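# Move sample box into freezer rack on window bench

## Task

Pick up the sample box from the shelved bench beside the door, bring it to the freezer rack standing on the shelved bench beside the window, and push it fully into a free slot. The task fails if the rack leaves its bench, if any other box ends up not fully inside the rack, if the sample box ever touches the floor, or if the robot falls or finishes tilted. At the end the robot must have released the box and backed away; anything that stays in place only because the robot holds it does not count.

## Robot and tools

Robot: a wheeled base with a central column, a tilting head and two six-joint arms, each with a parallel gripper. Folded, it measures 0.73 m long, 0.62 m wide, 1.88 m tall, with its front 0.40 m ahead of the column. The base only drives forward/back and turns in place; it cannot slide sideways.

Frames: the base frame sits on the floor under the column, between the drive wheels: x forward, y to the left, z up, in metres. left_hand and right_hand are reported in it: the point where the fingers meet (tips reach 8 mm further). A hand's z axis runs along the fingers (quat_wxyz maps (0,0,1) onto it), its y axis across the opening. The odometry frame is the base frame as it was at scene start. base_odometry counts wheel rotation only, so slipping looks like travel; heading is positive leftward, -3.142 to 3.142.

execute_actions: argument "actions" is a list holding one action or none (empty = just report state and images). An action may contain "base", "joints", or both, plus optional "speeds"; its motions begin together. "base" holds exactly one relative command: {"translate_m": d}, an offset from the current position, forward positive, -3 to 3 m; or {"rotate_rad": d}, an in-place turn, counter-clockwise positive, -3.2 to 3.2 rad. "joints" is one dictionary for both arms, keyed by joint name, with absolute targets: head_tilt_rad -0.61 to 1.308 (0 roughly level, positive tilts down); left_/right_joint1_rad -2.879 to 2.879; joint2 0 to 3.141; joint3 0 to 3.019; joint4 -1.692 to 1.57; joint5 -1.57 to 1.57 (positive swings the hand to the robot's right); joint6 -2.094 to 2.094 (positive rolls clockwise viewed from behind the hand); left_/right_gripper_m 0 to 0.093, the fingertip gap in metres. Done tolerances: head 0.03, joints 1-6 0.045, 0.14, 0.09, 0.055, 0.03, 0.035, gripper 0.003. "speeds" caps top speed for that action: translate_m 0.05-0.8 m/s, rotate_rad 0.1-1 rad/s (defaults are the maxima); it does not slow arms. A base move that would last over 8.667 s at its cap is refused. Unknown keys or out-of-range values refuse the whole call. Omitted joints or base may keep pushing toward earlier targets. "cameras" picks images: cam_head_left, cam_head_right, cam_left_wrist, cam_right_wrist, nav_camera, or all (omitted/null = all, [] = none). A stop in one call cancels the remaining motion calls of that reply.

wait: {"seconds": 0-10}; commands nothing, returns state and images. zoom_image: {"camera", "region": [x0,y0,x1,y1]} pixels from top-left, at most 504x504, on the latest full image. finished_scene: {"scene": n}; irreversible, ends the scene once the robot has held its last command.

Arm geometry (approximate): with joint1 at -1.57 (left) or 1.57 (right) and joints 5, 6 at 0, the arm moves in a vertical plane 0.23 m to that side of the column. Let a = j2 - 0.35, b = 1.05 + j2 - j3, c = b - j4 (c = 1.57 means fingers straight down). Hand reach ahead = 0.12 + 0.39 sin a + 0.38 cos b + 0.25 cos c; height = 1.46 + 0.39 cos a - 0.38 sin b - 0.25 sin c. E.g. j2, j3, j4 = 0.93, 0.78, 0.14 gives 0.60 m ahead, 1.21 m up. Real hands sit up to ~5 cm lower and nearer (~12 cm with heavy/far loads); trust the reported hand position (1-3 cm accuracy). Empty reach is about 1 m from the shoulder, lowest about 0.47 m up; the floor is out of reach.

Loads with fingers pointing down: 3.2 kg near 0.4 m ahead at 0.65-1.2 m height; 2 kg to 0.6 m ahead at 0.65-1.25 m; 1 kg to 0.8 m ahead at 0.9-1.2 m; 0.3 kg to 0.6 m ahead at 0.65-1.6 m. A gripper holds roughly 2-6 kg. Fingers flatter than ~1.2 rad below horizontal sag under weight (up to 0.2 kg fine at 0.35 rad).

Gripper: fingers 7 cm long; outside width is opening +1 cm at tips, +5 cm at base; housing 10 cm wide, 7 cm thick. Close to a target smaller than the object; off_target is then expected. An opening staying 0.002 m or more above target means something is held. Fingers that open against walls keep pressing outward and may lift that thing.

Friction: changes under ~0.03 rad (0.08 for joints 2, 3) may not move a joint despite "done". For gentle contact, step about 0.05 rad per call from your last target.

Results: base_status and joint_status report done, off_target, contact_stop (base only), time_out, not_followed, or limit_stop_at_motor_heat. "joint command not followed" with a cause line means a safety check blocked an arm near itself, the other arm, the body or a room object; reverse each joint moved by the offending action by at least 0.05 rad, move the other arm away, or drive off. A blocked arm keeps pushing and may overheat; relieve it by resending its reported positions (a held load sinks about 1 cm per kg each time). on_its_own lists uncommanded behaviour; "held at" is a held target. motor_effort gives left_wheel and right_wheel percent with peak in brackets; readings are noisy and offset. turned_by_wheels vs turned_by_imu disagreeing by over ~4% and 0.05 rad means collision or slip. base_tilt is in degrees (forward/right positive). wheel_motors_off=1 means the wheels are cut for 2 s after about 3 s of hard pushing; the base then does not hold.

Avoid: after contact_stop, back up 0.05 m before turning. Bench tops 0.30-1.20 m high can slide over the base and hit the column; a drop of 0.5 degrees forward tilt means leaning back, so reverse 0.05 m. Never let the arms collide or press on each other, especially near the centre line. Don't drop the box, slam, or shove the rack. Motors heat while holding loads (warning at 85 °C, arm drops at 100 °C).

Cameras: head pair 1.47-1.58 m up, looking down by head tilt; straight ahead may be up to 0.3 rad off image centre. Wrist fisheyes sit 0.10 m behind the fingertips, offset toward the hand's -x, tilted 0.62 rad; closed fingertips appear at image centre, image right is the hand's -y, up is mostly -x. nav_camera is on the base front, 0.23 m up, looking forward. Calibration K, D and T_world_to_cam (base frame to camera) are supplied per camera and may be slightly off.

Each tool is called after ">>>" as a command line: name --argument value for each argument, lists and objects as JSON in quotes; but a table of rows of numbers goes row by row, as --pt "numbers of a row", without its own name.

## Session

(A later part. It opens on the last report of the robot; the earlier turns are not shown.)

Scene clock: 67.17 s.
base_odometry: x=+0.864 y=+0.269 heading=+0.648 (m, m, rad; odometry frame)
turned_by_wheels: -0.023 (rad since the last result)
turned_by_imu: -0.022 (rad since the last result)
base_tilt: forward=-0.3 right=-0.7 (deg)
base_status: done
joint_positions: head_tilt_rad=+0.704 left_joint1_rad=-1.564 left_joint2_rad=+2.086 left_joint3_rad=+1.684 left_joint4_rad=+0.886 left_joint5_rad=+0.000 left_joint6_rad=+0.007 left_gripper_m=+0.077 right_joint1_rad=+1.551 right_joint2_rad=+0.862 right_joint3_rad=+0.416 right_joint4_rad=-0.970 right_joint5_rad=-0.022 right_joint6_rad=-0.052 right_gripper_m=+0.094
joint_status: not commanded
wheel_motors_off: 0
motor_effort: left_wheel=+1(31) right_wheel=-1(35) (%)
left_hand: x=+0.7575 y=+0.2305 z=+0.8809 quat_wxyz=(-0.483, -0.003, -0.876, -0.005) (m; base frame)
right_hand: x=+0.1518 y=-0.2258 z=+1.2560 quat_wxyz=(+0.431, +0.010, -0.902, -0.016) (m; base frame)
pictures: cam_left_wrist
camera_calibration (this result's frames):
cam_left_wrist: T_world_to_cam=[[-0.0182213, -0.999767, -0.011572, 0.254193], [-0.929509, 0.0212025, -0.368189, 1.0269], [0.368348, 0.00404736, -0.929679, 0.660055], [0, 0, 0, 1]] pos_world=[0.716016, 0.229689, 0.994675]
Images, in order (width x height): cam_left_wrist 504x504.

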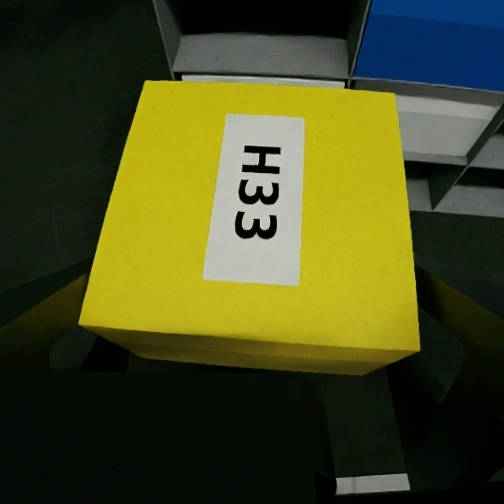

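>>> execute_actions --actions '[{"base":{"translate_m":0.045},"speeds":{"translate_m":0.05}}]' --cameras '["cam_left_wrist"]'

Scene clock: 70.07 s.
base_odometry: x=+0.900 y=+0.296 heading=+0.647 (m, m, rad; odometry frame)
turned_by_wheels: -0.001 (rad since the last result)
turned_by_imu: -0.001 (rad since the last result)
base_tilt: forward=-0.4 right=-0.6 (deg)
base_status: done
joint_positions: head_tilt_rad=+0.704 left_joint1_rad=-1.564 left_joint2_rad=+2.087 left_joint3_rad=+1.685 left_joint4_rad=+0.886 left_joint5_rad=+0.000 left_joint6_rad=+0.007 left_gripper_m=+0.077 right_joint1_rad=+1.551 right_joint2_rad=+0.862 right_joint3_rad=+0.416 right_joint4_rad=-0.970 right_joint5_rad=-0.022 right_joint6_rad=-0.052 right_gripper_m=+0.094
joint_status: not commanded
wheel_motors_off: 0
motor_effort: left_wheel=+0(37) right_wheel=+1(40) (%)
left_hand: x=+0.7577 y=+0.2301 z=+0.8808 quat_wxyz=(-0.483, -0.003, -0.876, -0.005) (m; base frame)
right_hand: x=+0.1518 y=-0.2258 z=+1.2560 quat_wxyz=(+0.431, +0.010, -0.902, -0.016) (m; base frame)
pictures: cam_left_wrist
camera_calibration (this result's frames):
cam_left_wrist: T_world_to_cam=[[-0.0184079, -0.999767, -0.0112583, 0.253742], [-0.929224, 0.0212632, -0.368905, 1.02745], [0.369058, 0.00367071, -0.929399, 0.65918], [0, 0, 0, 1]] pos_world=[0.716126, 0.229417, 0.994528]
Images, in order (width x height): cam_left_wrist 504x504.

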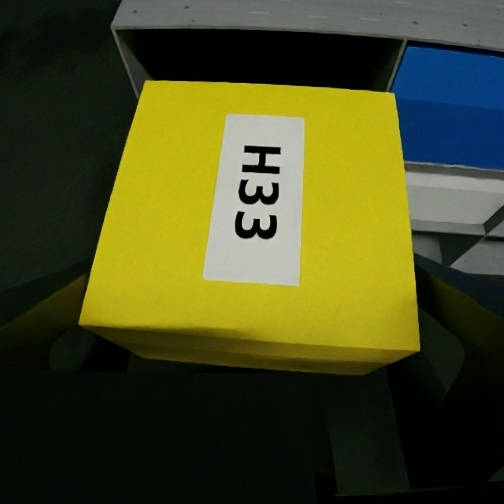

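>>> execute_actions --actions '[{"base":{"rotate_rad":0.005},"speeds":{"rotate_rad":0.1},"joints":{"left_joint4_rad":0.95}}]' --cameras '[]'

>>> execute_actions --actions '[{"base":{"translate_m":0.025},"speeds":{"translate_m":0.05}}]' --cameras '["cam_left_wrist"]'

Scene clock: 72.70 s.
base_odometry: x=+0.900 y=+0.296 heading=+0.651 (m, m, rad; odometry frame)
turned_by_wheels: +0.004 (rad since the last result)
turned_by_imu: +0.004 (rad since the last result)
base_tilt: forward=-0.3 right=-0.7 (deg)
base_status: done
joint_positions: head_tilt_rad=+0.704 left_joint1_rad=-1.564 left_joint2_rad=+2.087 left_joint3_rad=+1.685 left_joint4_rad=+0.922 left_joint5_rad=+0.000 left_joint6_rad=+0.007 left_gripper_m=+0.077 right_joint1_rad=+1.551 right_joint2_rad=+0.862 right_joint3_rad=+0.416 right_joint4_rad=-0.970 right_joint5_rad=-0.022 right_joint6_rad=-0.052 right_gripper_m=+0.094
joint_status: all done
wheel_motors_off: 0
motor_effort: left_wheel=-2(27) right_wheel=+3(29) (%)
left_hand: x=+0.7623 y=+0.2304 z=+0.8884 quat_wxyz=(-0.499, -0.003, -0.867, -0.005) (m; base frame)
right_hand: x=+0.1518 y=-0.2258 z=+1.2560 quat_wxyz=(+0.431, +0.010, -0.902, -0.016) (m; base frame)
pictures: none
No camera images: the call's "cameras" was empty. Leave "cameras" out to get every camera's image.

Scene clock: 74.03 s.
base_odometry: x=+0.920 y=+0.311 heading=+0.650 (m, m, rad; odometry frame)
turned_by_wheels: -0.001 (rad since the last result)
turned_by_imu: -0.001 (rad since the last result)
base_tilt: forward=-0.2 right=-0.7 (deg)
base_status: done
joint_positions: head_tilt_rad=+0.704 left_joint1_rad=-1.564 left_joint2_rad=+2.095 left_joint3_rad=+1.685 left_joint4_rad=+0.922 left_joint5_rad=+0.000 left_joint6_rad=+0.007 left_gripper_m=+0.077 right_joint1_rad=+1.551 right_joint2_rad=+0.862 right_joint3_rad=+0.416 right_joint4_rad=-0.970 right_joint5_rad=-0.022 right_joint6_rad=-0.052 right_gripper_m=+0.094
joint_status: not commanded
wheel_motors_off: 0
motor_effort: left_wheel=+0(34) right_wheel=+1(36) (%)
left_hand: x=+0.7573 y=+0.2305 z=+0.8829 quat_wxyz=(-0.495, -0.003, -0.869, -0.005) (m; base frame)
right_hand: x=+0.1518 y=-0.2258 z=+1.2560 quat_wxyz=(+0.431, +0.010, -0.902, -0.016) (m; base frame)
pictures: cam_left_wrist
camera_calibration (this result's frames):
cam_left_wrist: T_world_to_cam=[[-0.0180599, -0.999763, -0.0121845, 0.254617], [-0.918743, 0.0214015, -0.394275, 1.04227], [0.394442, 0.00407384, -0.918912, 0.632643], [0, 0, 0, 1]] pos_world=[0.712633, 0.229673, 0.995385]
Images, in order (width x height): cam_left_wrist 504x504.

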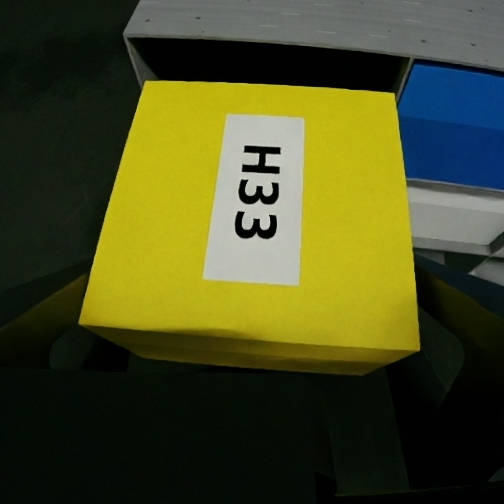

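>>> execute_actions --actions '[{"base":{"translate_m":-0.025},"speeds":{"translate_m":0.05}}]' --cameras '[]'

>>> execute_actions --actions '[{"base":{"rotate_rad":-0.006},"speeds":{"rotate_rad":0.1},"joints":{"left_joint2_rad":2.04,"left_joint4_rad":0.89}}]' --cameras '["cam_left_wrist","cam_head_right"]'

Scene clock: 77.83 s.
base_odometry: x=+0.900 y=+0.296 heading=+0.651 (m, m, rad; odometry frame)
turned_by_wheels: +0.001 (rad since the last result)
turned_by_imu: +0.001 (rad since the last result)
base_tilt: forward=-0.3 right=-0.7 (deg)
base_status: done
joint_positions: head_tilt_rad=+0.704 left_joint1_rad=-1.564 left_joint2_rad=+2.094 left_joint3_rad=+1.685 left_joint4_rad=+0.924 left_joint5_rad=+0.000 left_joint6_rad=+0.007 left_gripper_m=+0.077 right_joint1_rad=+1.551 right_joint2_rad=+0.862 right_joint3_rad=+0.415 right_joint4_rad=-0.970 right_joint5_rad=-0.022 right_joint6_rad=-0.052 right_gripper_m=+0.094
joint_status: not commanded
wheel_motors_off: 0
motor_effort: left_wheel=+1(38) right_wheel=-1(32) (%)
left_hand: x=+0.7582 y=+0.2305 z=+0.8840 quat_wxyz=(-0.496, -0.003, -0.868, -0.005) (m; base frame)
right_hand: x=+0.1517 y=-0.2258 z=+1.2561 quat_wxyz=(+0.431, +0.010, -0.902, -0.016) (m; base frame)
pictures: none
No camera images: the call's "cameras" was empty. Leave "cameras" out to get every camera's image.

Scene clock: 78.53 s.
base_odometry: x=+0.900 y=+0.296 heading=+0.646 (m, m, rad; odometry frame)
turned_by_wheels: -0.004 (rad since the last result)
turned_by_imu: -0.004 (rad since the last result)
base_tilt: forward=-0.4 right=-0.7 (deg)
base_status: done
joint_positions: head_tilt_rad=+0.704 left_joint1_rad=-1.565 left_joint2_rad=+2.078 left_joint3_rad=+1.685 left_joint4_rad=+0.893 left_joint5_rad=+0.000 left_joint6_rad=+0.007 left_gripper_m=+0.077 right_joint1_rad=+1.551 right_joint2_rad=+0.862 right_joint3_rad=+0.415 right_joint4_rad=-0.970 right_joint5_rad=-0.022 right_joint6_rad=-0.052 right_gripper_m=+0.094
joint_status: all done
wheel_motors_off: 0
motor_effort: left_wheel=+1(28) right_wheel=-1(32) (%)
left_hand: x=+0.7634 y=+0.2292 z=+0.8876 quat_wxyz=(-0.490, -0.003, -0.872, -0.004) (m; base frame)
right_hand: x=+0.1517 y=-0.2258 z=+1.2561 quat_wxyz=(+0.431, +0.010, -0.902, -0.016) (m; base frame)
pictures: cam_head_right, cam_left_wrist
camera_calibration (this result's frames):
cam_head_right: T_world_to_cam=[[-0.0205198, -0.99966, 0.0160951, -0.0836246], [-0.675552, 0.00199576, -0.73731, 1.17879], [0.737027, -0.0260025, -0.675363, 0.922668], [0, 0, 0, 1]] pos_world=[0.114589, -0.0619571, 1.49362]
cam_left_wrist: T_world_to_cam=[[-0.0188946, -0.999765, -0.010599, 0.252735], [-0.923473, 0.0215137, -0.38306, 1.04338], [0.383198, 0.00255013, -0.923663, 0.647746], [0, 0, 0, 1]] pos_world=[0.72009, 0.228576, 1.00065]
Images, in order (width x height): cam_head_right 672x504, cam_left_wrist 504x504.

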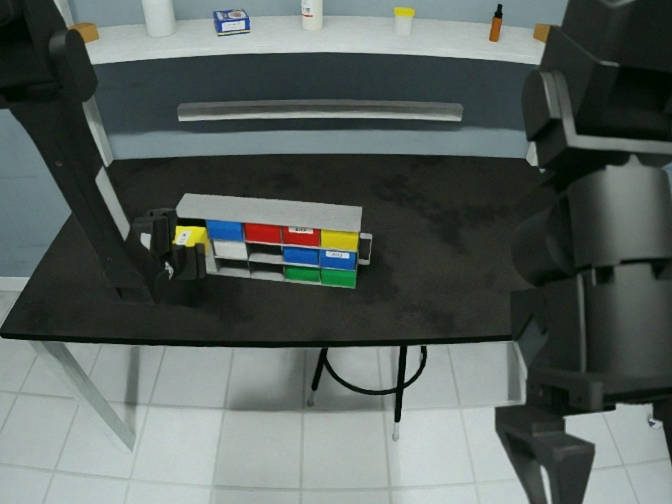

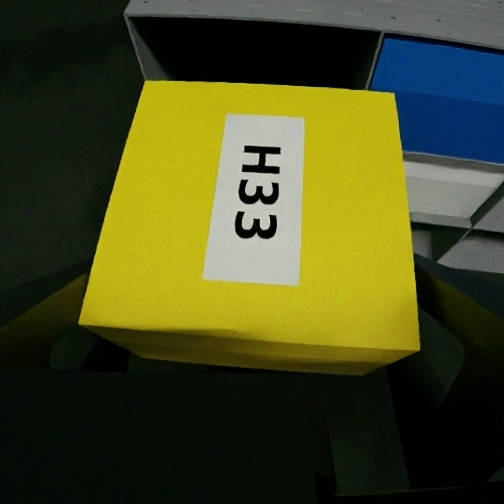

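>>> execute_actions --actions '[{"base":{"rotate_rad":0.017},"speeds":{"rotate_rad":0.1},"joints":{"left_joint2_rad":2.015,"left_joint5_rad":0.055}}]' --cameras '["cam_left_wrist"]'

Scene clock: 81.13 s.
base_odometry: x=+0.900 y=+0.296 heading=+0.662 (m, m, rad; odometry frame)
turned_by_wheels: +0.016 (rad since the last result)
turned_by_imu: +0.015 (rad since the last result)
base_tilt: forward=-0.4 right=-0.6 (deg)
base_status: done
joint_positions: head_tilt_rad=+0.704 left_joint1_rad=-1.564 left_joint2_rad=+2.051 left_joint3_rad=+1.685 left_joint4_rad=+0.893 left_joint5_rad=+0.052 left_joint6_rad=+0.007 left_gripper_m=+0.077 right_joint1_rad=+1.551 right_joint2_rad=+0.862 right_joint3_rad=+0.415 right_joint4_rad=-0.970 right_joint5_rad=-0.022 right_joint6_rad=-0.052 right_gripper_m=+0.094
joint_status: all done
wheel_motors_off: 0
motor_effort: left_wheel=-1(32) right_wheel=+1(37) (%)
left_hand: x=+0.7786 y=+0.2215 z=+0.9054 quat_wxyz=(-0.501, -0.016, -0.865, +0.017) (m; base frame)
right_hand: x=+0.1517 y=-0.2258 z=+1.2561 quat_wxyz=(+0.431, +0.010, -0.902, -0.016) (m; base frame)
pictures: cam_left_wrist
camera_calibration (this result's frames):
cam_left_wrist: T_world_to_cam=[[-0.062947, -0.997929, 0.0132467, 0.257816], [-0.911038, 0.0520367, -0.409025, 1.07148], [0.407488, -0.0378152, -0.912427, 0.638273], [0, 0, 0, 1]] pos_world=[0.732303, 0.225662, 1.01723]
Images, in order (width x height): cam_left_wrist 504x504.

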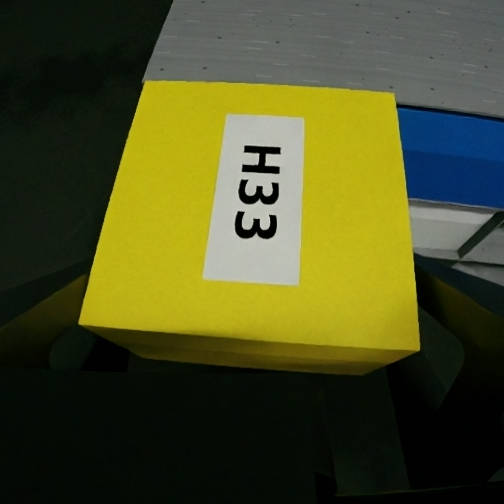

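Too high now; lower via joint 4.

>>> execute_actions --actions '[{"base":{"translate_m":-0.012},"speeds":{"translate_m":0.05},"joints":{"left_joint4_rad":0.845}}]' --cameras '["cam_left_wrist"]'

>>> execute_actions --actions '[{"base":{"translate_m":0.02},"speeds":{"translate_m":0.05}}]' --cameras '["cam_left_wrist"]'

Scene clock: 86.17 s.
base_odometry: x=+0.891 y=+0.289 heading=+0.661 (m, m, rad; odometry frame)
turned_by_wheels: -0.001 (rad since the last result)
turned_by_imu: -0.001 (rad since the last result)
base_tilt: forward=-0.4 right=-0.6 (deg)
base_status: done
joint_positions: head_tilt_rad=+0.704 left_joint1_rad=-1.564 left_joint2_rad=+2.046 left_joint3_rad=+1.685 left_joint4_rad=+0.849 left_joint5_rad=+0.052 left_joint6_rad=+0.007 left_gripper_m=+0.077 right_joint1_rad=+1.551 right_joint2_rad=+0.862 right_joint3_rad=+0.415 right_joint4_rad=-0.970 right_joint5_rad=-0.022 right_joint6_rad=-0.052 right_gripper_m=+0.094
joint_status: all done
wheel_motors_off: 0
motor_effort: left_wheel=-1(36) right_wheel=+2(46) (%)
left_hand: x=+0.7755 y=+0.2214 z=+0.8991 quat_wxyz=(-0.484, -0.016, -0.875, +0.018) (m; base frame)
right_hand: x=+0.1517 y=-0.2258 z=+1.2561 quat_wxyz=(+0.431, +0.010, -0.902, -0.016) (m; base frame)
pictures: cam_left_wrist
camera_calibration (this result's frames):
cam_left_wrist: T_world_to_cam=[[-0.0624481, -0.997919, 0.016071, 0.254742], [-0.926541, 0.0519811, -0.372586, 1.04538], [0.370975, -0.0381577, -0.927859, 0.676011], [0, 0, 0, 1]] pos_world=[0.733713, 0.225667, 1.01264]
Images, in order (width x height): cam_left_wrist 504x504.

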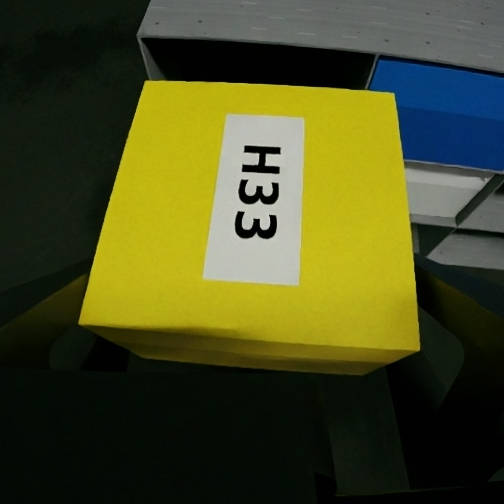

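Scene clock: 87.40 s.
base_odometry: x=+0.907 y=+0.301 heading=+0.662 (m, m, rad; odometry frame)
turned_by_wheels: +0.001 (rad since the last result)
turned_by_imu: +0.001 (rad since the last result)
base_tilt: forward=-0.3 right=-0.7 (deg)
base_status: done
joint_positions: head_tilt_rad=+0.704 left_joint1_rad=-1.564 left_joint2_rad=+2.043 left_joint3_rad=+1.685 left_joint4_rad=+0.849 left_joint5_rad=+0.052 left_joint6_rad=+0.007 left_gripper_m=+0.077 right_joint1_rad=+1.551 right_joint2_rad=+0.862 right_joint3_rad=+0.415 right_joint4_rad=-0.970 right_joint5_rad=-0.022 right_joint6_rad=-0.052 right_gripper_m=+0.094
joint_status: not commanded
wheel_motors_off: 0
motor_effort: left_wheel=+1(31) right_wheel=-1(39) (%)
left_hand: x=+0.7770 y=+0.2214 z=+0.9008 quat_wxyz=(-0.485, -0.016, -0.874, +0.018) (m; base frame)
right_hand: x=+0.1517 y=-0.2258 z=+1.2561 quat_wxyz=(+0.431, +0.010, -0.902, -0.016) (m; base frame)
pictures: cam_left_wrist
camera_calibration (this result's frames):
cam_left_wrist: T_world_to_cam=[[-0.0625072, -0.997918, 0.0158947, 0.255006], [-0.925542, 0.0519998, -0.375058, 1.04885], [0.373451, -0.038155, -0.926865, 0.674257], [0, 0, 0, 1]] pos_world=[0.734895, 0.225661, 1.01427]
Images, in order (width x height): cam_left_wrist 504x504.

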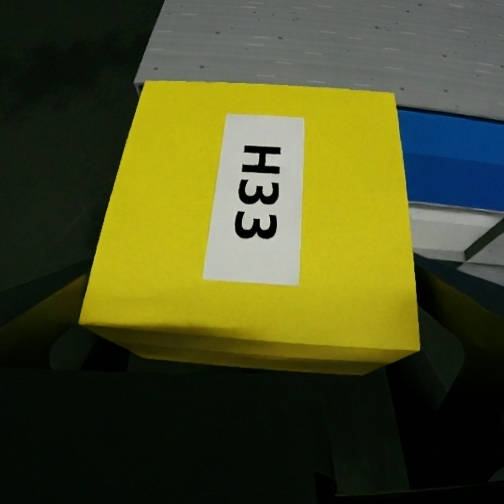

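>>> execute_actions --actions '[{"base":{"translate_m":-0.006},"speeds":{"translate_m":0.05},"joints":{"left_joint2_rad":2.062,"left_joint6_rad":0.05}}]' --cameras '["cam_left_wrist"]'

>>> execute_actions --actions '[{"base":{"translate_m":0.022},"speeds":{"translate_m":0.05}}]' --cameras '["cam_left_wrist"]'

Scene clock: 90.43 s.
base_odometry: x=+0.902 y=+0.297 heading=+0.661 (m, m, rad; odometry frame)
turned_by_wheels: -0.001 (rad since the last result)
turned_by_imu: -0.001 (rad since the last result)
base_tilt: forward=-0.2 right=-0.7 (deg)
base_status: done
joint_positions: head_tilt_rad=+0.704 left_joint1_rad=-1.564 left_joint2_rad=+2.056 left_joint3_rad=+1.685 left_joint4_rad=+0.849 left_joint5_rad=+0.052 left_joint6_rad=+0.041 left_gripper_m=+0.077 right_joint1_rad=+1.551 right_joint2_rad=+0.862 right_joint3_rad=+0.415 right_joint4_rad=-0.970 right_joint5_rad=-0.022 right_joint6_rad=-0.052 right_gripper_m=+0.094
joint_status: all done
wheel_motors_off: 0
motor_effort: left_wheel=-1(30) right_wheel=+1(37) (%)
left_hand: x=+0.7702 y=+0.2215 z=+0.8929 quat_wxyz=(-0.480, -0.030, -0.877, +0.010) (m; base frame)
right_hand: x=+0.1515 y=-0.2258 z=+1.2562 quat_wxyz=(+0.432, +0.010, -0.902, -0.016) (m; base frame)
pictures: cam_left_wrist
camera_calibration (this result's frames):
cam_left_wrist: T_world_to_cam=[[-0.0804719, -0.996686, -0.0119036, 0.293114], [-0.928286, 0.0792885, -0.363315, 1.02514], [0.363055, -0.0181867, -0.93159, 0.677262], [0, 0, 0, 1]] pos_world=[0.72933, 0.223178, 1.00687]
Images, in order (width x height): cam_left_wrist 504x504.

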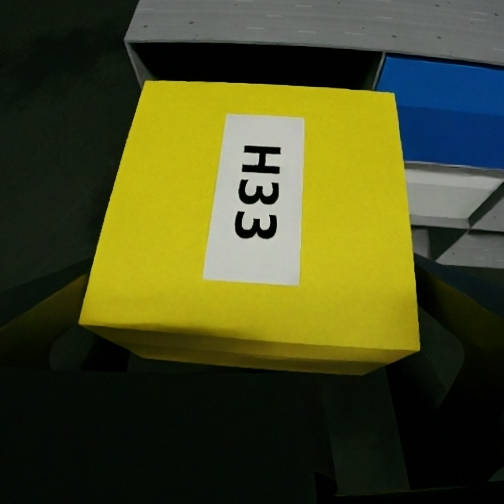

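Scene clock: 91.70 s.
base_odometry: x=+0.919 y=+0.311 heading=+0.662 (m, m, rad; odometry frame)
turned_by_wheels: +0.001 (rad since the last result)
turned_by_imu: +0.001 (rad since the last result)
base_tilt: forward=-0.4 right=-0.7 (deg)
base_status: done
joint_positions: head_tilt_rad=+0.704 left_joint1_rad=-1.564 left_joint2_rad=+2.066 left_joint3_rad=+1.685 left_joint4_rad=+0.844 left_joint5_rad=+0.052 left_joint6_rad=+0.041 left_gripper_m=+0.077 right_joint1_rad=+1.551 right_joint2_rad=+0.862 right_joint3_rad=+0.416 right_joint4_rad=-0.970 right_joint5_rad=-0.022 right_joint6_rad=-0.052 right_gripper_m=+0.094
joint_status: not commanded
wheel_motors_off: 0
motor_effort: left_wheel=+1(31) right_wheel=-1(35) (%)
left_hand: x=+0.7638 y=+0.2215 z=+0.8854 quat_wxyz=(-0.474, -0.030, -0.880, +0.010) (m; base frame)
right_hand: x=+0.1519 y=-0.2258 z=+1.2560 quat_wxyz=(+0.431, +0.010, -0.902, -0.016) (m; base frame)
pictures: cam_left_wrist
camera_calibration (this result's frames):
cam_left_wrist: T_world_to_cam=[[-0.0802294, -0.996717, -0.0108948, 0.291527], [-0.933487, 0.0789634, -0.34981, 1.00856], [0.349521, -0.0178949, -0.936757, 0.687459], [0, 0, 0, 1]] pos_world=[0.724585, 0.223232, 0.999963]
Images, in order (width x height): cam_left_wrist 504x504.

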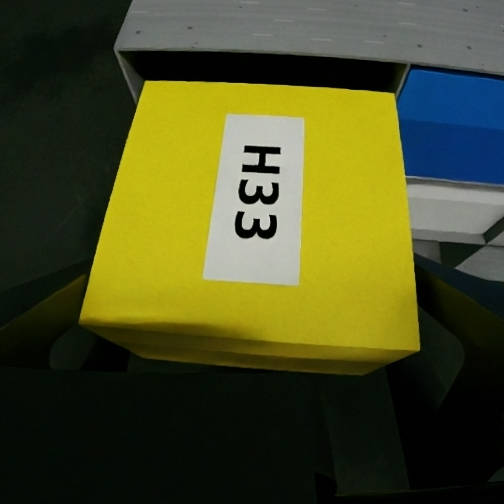

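>>> execute_actions --actions '[{"base":{"translate_m":-0.012},"speeds":{"translate_m":0.05}}]' --cameras '[]'

>>> execute_actions --actions '[{"base":{"rotate_rad":0.004},"speeds":{"rotate_rad":0.1},"joints":{"left_joint4_rad":0.91}}]' --cameras '["cam_left_wrist"]'

>>> execute_actions --actions '[{"base":{"translate_m":0.022},"speeds":{"translate_m":0.05}}]' --cameras '["cam_left_wrist"]'

Scene clock: 95.97 s.
base_odometry: x=+0.910 y=+0.304 heading=+0.661 (m, m, rad; odometry frame)
turned_by_wheels: -0.001 (rad since the last result)
turned_by_imu: -0.001 (rad since the last result)
base_tilt: forward=-0.3 right=-0.7 (deg)
base_status: done
joint_positions: head_tilt_rad=+0.704 left_joint1_rad=-1.564 left_joint2_rad=+2.068 left_joint3_rad=+1.685 left_joint4_rad=+0.844 left_joint5_rad=+0.052 left_joint6_rad=+0.041 left_gripper_m=+0.077 right_joint1_rad=+1.551 right_joint2_rad=+0.862 right_joint3_rad=+0.415 right_joint4_rad=-0.970 right_joint5_rad=-0.022 right_joint6_rad=-0.052 right_gripper_m=+0.094
joint_status: not commanded
wheel_motors_off: 0
motor_effort: left_wheel=-1(30) right_wheel=+2(40) (%)
left_hand: x=+0.7627 y=+0.2216 z=+0.8842 quat_wxyz=(-0.473, -0.030, -0.880, +0.010) (m; base frame)
right_hand: x=+0.1517 y=-0.2258 z=+1.2561 quat_wxyz=(+0.431, +0.010, -0.902, -0.016) (m; base frame)
pictures: none
No camera images: the call's "cameras" was empty. Leave "cameras" out to get every camera's image.

Scene clock: 96.60 s.
base_odometry: x=+0.910 y=+0.304 heading=+0.664 (m, m, rad; odometry frame)
turned_by_wheels: +0.002 (rad since the last result)
turned_by_imu: +0.002 (rad since the last result)
base_tilt: forward=-0.4 right=-0.7 (deg)
base_status: done
joint_positions: head_tilt_rad=+0.704 left_joint1_rad=-1.563 left_joint2_rad=+2.068 left_joint3_rad=+1.685 left_joint4_rad=+0.884 left_joint5_rad=+0.053 left_joint6_rad=+0.041 left_gripper_m=+0.077 right_joint1_rad=+1.551 right_joint2_rad=+0.862 right_joint3_rad=+0.415 right_joint4_rad=-0.970 right_joint5_rad=-0.022 right_joint6_rad=-0.052 right_gripper_m=+0.094
joint_status: all done
wheel_motors_off: 0
motor_effort: left_wheel=-1(27) right_wheel=+2(28) (%)
left_hand: x=+0.7679 y=+0.2217 z=+0.8924 quat_wxyz=(-0.490, -0.031, -0.871, +0.009) (m; base frame)
right_hand: x=+0.1517 y=-0.2258 z=+1.2561 quat_wxyz=(+0.431, +0.010, -0.902, -0.016) (m; base frame)
pictures: cam_left_wrist
camera_calibration (this result's frames):
cam_left_wrist: T_world_to_cam=[[-0.0804528, -0.996661, -0.0139565, 0.294979], [-0.919707, 0.0796244, -0.384446, 1.03497], [0.384274, -0.0180938, -0.923042, 0.653641], [0, 0, 0, 1]] pos_world=[0.72442, 0.223412, 1.00534]
Images, in order (width x height): cam_left_wrist 504x504.

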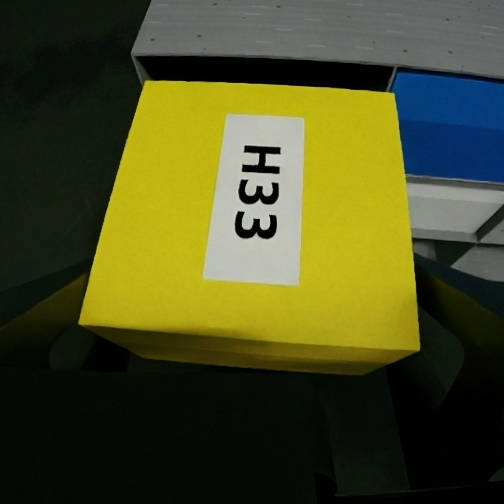

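Scene clock: 97.83 s.
base_odometry: x=+0.927 y=+0.317 heading=+0.665 (m, m, rad; odometry frame)
turned_by_wheels: +0.001 (rad since the last result)
turned_by_imu: +0.001 (rad since the last result)
base_tilt: forward=-0.4 right=-0.7 (deg)
base_status: done
joint_positions: head_tilt_rad=+0.704 left_joint1_rad=-1.563 left_joint2_rad=+2.069 left_joint3_rad=+1.685 left_joint4_rad=+0.889 left_joint5_rad=+0.054 left_joint6_rad=+0.041 left_gripper_m=+0.077 right_joint1_rad=+1.551 right_joint2_rad=+0.862 right_joint3_rad=+0.416 right_joint4_rad=-0.970 right_joint5_rad=-0.022 right_joint6_rad=-0.052 right_gripper_m=+0.094
joint_status: not commanded
wheel_motors_off: 0
motor_effort: left_wheel=+1(30) right_wheel=-1(35) (%)
left_hand: x=+0.7681 y=+0.2216 z=+0.8930 quat_wxyz=(-0.492, -0.031, -0.870, +0.010) (m; base frame)
right_hand: x=+0.1519 y=-0.2258 z=+1.2560 quat_wxyz=(+0.431, +0.010, -0.902, -0.016) (m; base frame)
pictures: cam_left_wrist
camera_calibration (this result's frames):
cam_left_wrist: T_world_to_cam=[[-0.0810692, -0.996611, -0.0139496, 0.29533], [-0.917884, 0.0801055, -0.38868, 1.03772], [0.38848, -0.0187059, -0.921267, 0.64945], [0, 0, 0, 1]] pos_world=[0.724149, 0.223351, 1.00578]
Images, in order (width x height): cam_left_wrist 504x504.

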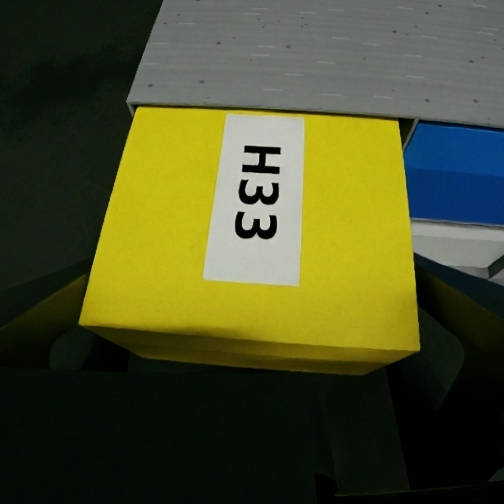

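In.

>>> execute_actions --actions '[{"base":{"translate_m":0.03},"speeds":{"translate_m":0.05}}]' --cameras '["cam_left_wrist"]'

Scene clock: 99.93 s.
base_odometry: x=+0.951 y=+0.336 heading=+0.666 (m, m, rad; odometry frame)
turned_by_wheels: +0.001 (rad since the last result)
turned_by_imu: +0.001 (rad since the last result)
base_tilt: forward=-0.3 right=-0.7 (deg)
base_status: done
joint_positions: head_tilt_rad=+0.704 left_joint1_rad=-1.566 left_joint2_rad=+2.069 left_joint3_rad=+1.685 left_joint4_rad=+0.891 left_joint5_rad=+0.062 left_joint6_rad=+0.042 left_gripper_m=+0.077 right_joint1_rad=+1.551 right_joint2_rad=+0.861 right_joint3_rad=+0.416 right_joint4_rad=-0.970 right_joint5_rad=-0.022 right_joint6_rad=-0.052 right_gripper_m=+0.094
joint_status: not commanded
wheel_motors_off: 0
motor_effort: left_wheel=+2(34) right_wheel=-2(35) (%)
left_hand: x=+0.7683 y=+0.2175 z=+0.8935 quat_wxyz=(-0.493, -0.034, -0.869, +0.015) (m; base frame)
right_hand: x=+0.1519 y=-0.2258 z=+1.2561 quat_wxyz=(+0.431, +0.010, -0.902, -0.016) (m; base frame)
pictures: cam_left_wrist
camera_calibration (this result's frames):
cam_left_wrist: T_world_to_cam=[[-0.0906564, -0.99585, -0.00800077, 0.293208], [-0.916174, 0.086547, -0.391325, 1.03809], [0.390393, -0.028146, -0.920218, 0.649429], [0, 0, 0, 1]] pos_world=[0.72412, 0.220426, 1.00619]
Images, in order (width x height): cam_left_wrist 504x504.

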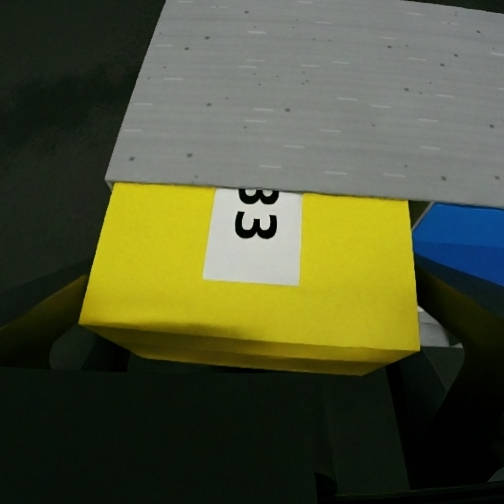

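>>> execute_actions --actions '[{"joints":{"left_gripper_m":0.093}}]' --cameras '[]'

>>> execute_actions --actions '[{"base":{"translate_m":-0.06}}]' --cameras '[]'

>>> execute_actions --actions '[{"joints":{"left_gripper_m":0.03}}]' --cameras '["cam_left_wrist"]'

>>> execute_actions --actions '[{"base":{"translate_m":0.07},"speeds":{"translate_m":0.05}}]' --cameras '["cam_left_wrist"]'

Scene clock: 103.57 s.
base_odometry: x=+0.951 y=+0.336 heading=+0.666 (m, m, rad; odometry frame)
turned_by_wheels: +0.000 (rad since the last result)
turned_by_imu: +0.000 (rad since the last result)
base_tilt: forward=-0.3 right=-0.7 (deg)
base_status: not commanded
joint_positions: head_tilt_rad=+0.704 left_joint1_rad=-1.558 left_joint2_rad=+2.069 left_joint3_rad=+1.685 left_joint4_rad=+0.892 left_joint5_rad=+0.060 left_joint6_rad=+0.042 left_gripper_m=+0.093 right_joint1_rad=+1.551 right_joint2_rad=+0.861 right_joint3_rad=+0.416 right_joint4_rad=-0.970 right_joint5_rad=-0.022 right_joint6_rad=-0.052 right_gripper_m=+0.094
joint_status: all done
wheel_motors_off: 0
motor_effort: left_wheel=+5(5) right_wheel=-3(2) (%)
left_hand: x=+0.7684 y=+0.2245 z=+0.8936 quat_wxyz=(-0.493, -0.033, -0.869, +0.010) (m; base frame)
right_hand: x=+0.1519 y=-0.2258 z=+1.2561 quat_wxyz=(+0.431, +0.010, -0.902, -0.016) (m; base frame)
pictures: none
No camera images: the call's "cameras" was empty. Leave "cameras" out to get every camera's image.

Scene clock: 104.90 s.
base_odometry: x=+0.903 y=+0.299 heading=+0.664 (m, m, rad; odometry frame)
turned_by_wheels: -0.002 (rad since the last result)
turned_by_imu: -0.001 (rad since the last result)
base_tilt: forward=-0.5 right=-0.5 (deg)
base_status: done
joint_positions: head_tilt_rad=+0.704 left_joint1_rad=-1.559 left_joint2_rad=+2.069 left_joint3_rad=+1.686 left_joint4_rad=+0.892 left_joint5_rad=+0.057 left_joint6_rad=+0.042 left_gripper_m=+0.093 right_joint1_rad=+1.551 right_joint2_rad=+0.861 right_joint3_rad=+0.415 right_joint4_rad=-0.970 right_joint5_rad=-0.022 right_joint6_rad=-0.052 right_gripper_m=+0.094
joint_status: not commanded
wheel_motors_off: 0
motor_effort: left_wheel=-2(37) right_wheel=+2(52) (%)
left_hand: x=+0.7688 y=+0.2247 z=+0.8938 quat_wxyz=(-0.494, -0.032, -0.869, +0.009) (m; base frame)
right_hand: x=+0.1513 y=-0.2258 z=+1.2562 quat_wxyz=(+0.432, +0.010, -0.902, -0.016) (m; base frame)
pictures: none
No camera images: the call's "cameras" was empty. Leave "cameras" out to get every camera's image.

Scene clock: 105.53 s.
base_odometry: x=+0.903 y=+0.299 heading=+0.664 (m, m, rad; odometry frame)
turned_by_wheels: +0.000 (rad since the last result)
turned_by_imu: +0.000 (rad since the last result)
base_tilt: forward=-0.4 right=-0.7 (deg)
base_status: not commanded
joint_positions: head_tilt_rad=+0.704 left_joint1_rad=-1.559 left_joint2_rad=+2.069 left_joint3_rad=+1.686 left_joint4_rad=+0.892 left_joint5_rad=+0.057 left_joint6_rad=+0.042 left_gripper_m=+0.030 right_joint1_rad=+1.551 right_joint2_rad=+0.861 right_joint3_rad=+0.415 right_joint4_rad=-0.970 right_joint5_rad=-0.022 right_joint6_rad=-0.052 right_gripper_m=+0.094
joint_status: all done
wheel_motors_off: 0
motor_effort: left_wheel=-2(2) right_wheel=+1(2) (%)
left_hand: x=+0.7688 y=+0.2247 z=+0.8938 quat_wxyz=(-0.494, -0.032, -0.869, +0.009) (m; base frame)
right_hand: x=+0.1513 y=-0.2258 z=+1.2562 quat_wxyz=(+0.432, +0.010, -0.902, -0.016) (m; base frame)
pictures: cam_left_wrist
camera_calibration (this result's frames):
cam_left_wrist: T_world_to_cam=[[-0.0826097, -0.996433, -0.0172233, 0.302606], [-0.916401, 0.0827436, -0.391617, 1.0393], [0.391645, -0.0165679, -0.919967, 0.64587], [0, 0, 0, 1]] pos_world=[0.72446, 0.226232, 1.0064]
Images, in order (width x height): cam_left_wrist 504x504.

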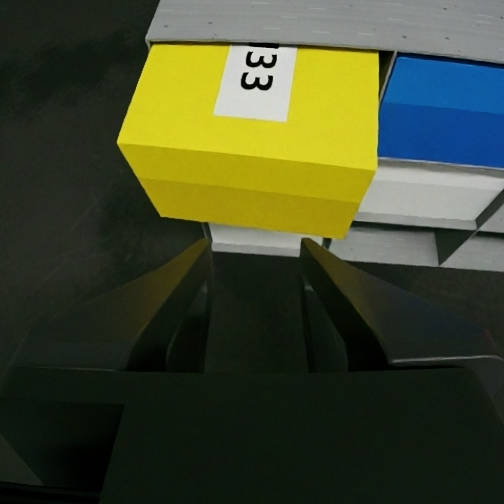

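Scene clock: 107.77 s.
base_odometry: x=+0.959 y=+0.342 heading=+0.665 (m, m, rad; odometry frame)
turned_by_wheels: +0.001 (rad since the last result)
turned_by_imu: +0.001 (rad since the last result)
base_tilt: forward=-0.3 right=-0.7 (deg)
base_status: done
joint_positions: head_tilt_rad=+0.704 left_joint1_rad=-1.559 left_joint2_rad=+2.070 left_joint3_rad=+1.686 left_joint4_rad=+0.892 left_joint5_rad=+0.057 left_joint6_rad=+0.042 left_gripper_m=+0.030 right_joint1_rad=+1.551 right_joint2_rad=+0.861 right_joint3_rad=+0.416 right_joint4_rad=-0.970 right_joint5_rad=-0.022 right_joint6_rad=-0.052 right_gripper_m=+0.094
joint_status: not commanded
wheel_motors_off: 0
motor_effort: left_wheel=+1(31) right_wheel=+0(38) (%)
left_hand: x=+0.7682 y=+0.2245 z=+0.8930 quat_wxyz=(-0.493, -0.032, -0.869, +0.009) (m; base frame)
right_hand: x=+0.1519 y=-0.2258 z=+1.2561 quat_wxyz=(+0.431, +0.010, -0.902, -0.016) (m; base frame)
pictures: cam_left_wrist
camera_calibration (this result's frames):
cam_left_wrist: T_world_to_cam=[[-0.0824813, -0.996448, -0.0169881, 0.301988], [-0.91686, 0.0825522, -0.390581, 1.03791], [0.390596, -0.01664, -0.920412, 0.646656], [0, 0, 0, 1]] pos_world=[0.723947, 0.225994, 1.00571]
Images, in order (width x height): cam_left_wrist 504x504.

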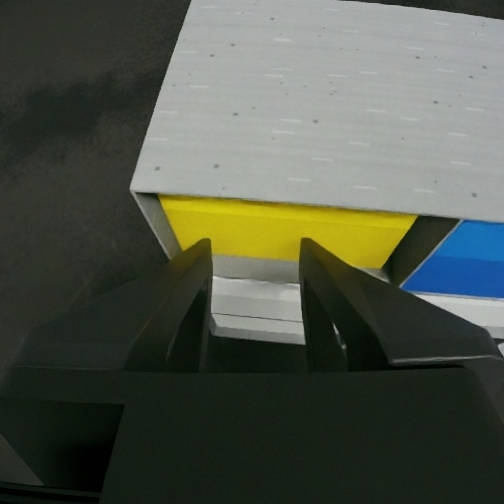

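>>> execute_actions --actions '[{"base":{"translate_m":-0.55},"joints":{"head_tilt_rad":0.55}}]' --cameras '["cam_head_left"]'

>>> zoom_image --camera "cam_head_left" --region '[220,130,440,270]'

Scene clock: 111.97 s.
base_odometry: x=+0.526 y=+0.002 heading=+0.666 (m, m, rad; odometry frame)
turned_by_wheels: +0.001 (rad since the last result)
turned_by_imu: +0.003 (rad since the last result)
base_tilt: forward=-0.3 right=-0.7 (deg)
base_status: done
joint_positions: head_tilt_rad=+0.567 left_joint1_rad=-1.560 left_joint2_rad=+2.069 left_joint3_rad=+1.686 left_joint4_rad=+0.892 left_joint5_rad=+0.057 left_joint6_rad=+0.042 left_gripper_m=+0.030 right_joint1_rad=+1.551 right_joint2_rad=+0.861 right_joint3_rad=+0.414 right_joint4_rad=-0.970 right_joint5_rad=-0.022 right_joint6_rad=-0.052 right_gripper_m=+0.094
joint_status: all done
wheel_motors_off: 0
motor_effort: left_wheel=+1(53) right_wheel=+0(50) (%)
left_hand: x=+0.7684 y=+0.2235 z=+0.8933 quat_wxyz=(-0.494, -0.032, -0.869, +0.009) (m; base frame)
right_hand: x=+0.1507 y=-0.2258 z=+1.2564 quat_wxyz=(+0.432, +0.010, -0.902, -0.016) (m; base frame)
pictures: cam_head_left
camera_calibration (this result's frames):
cam_head_left: T_world_to_cam=[[-0.0197282, -0.999251, 0.0333012, 0.00833668], [-0.571604, -0.0160547, -0.820373, 1.29954], [0.820293, -0.0352195, -0.570859, 0.759938], [0, 0, 0, 1]] pos_world=[0.119617, 0.0559588, 1.49965]
Images, in order (width x height): cam_head_left 672x504.

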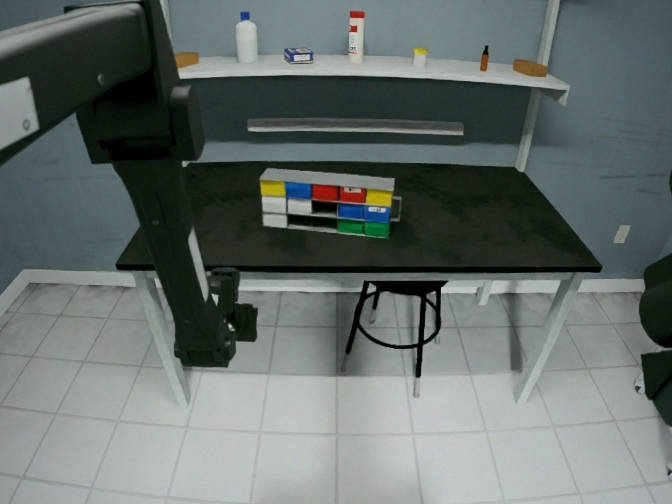

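Region (220, 130, 440, 270) of cam_head_left's 672x504 image, scaled by 2.291, with more detail than that image has; it fills the top 321 rows of this view, and the rest is white.

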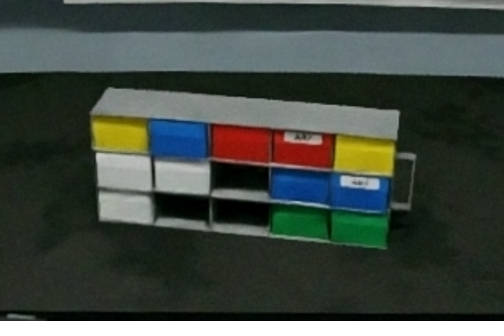

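>>> finished_scene --scene 2

The scene is finished: the task was done.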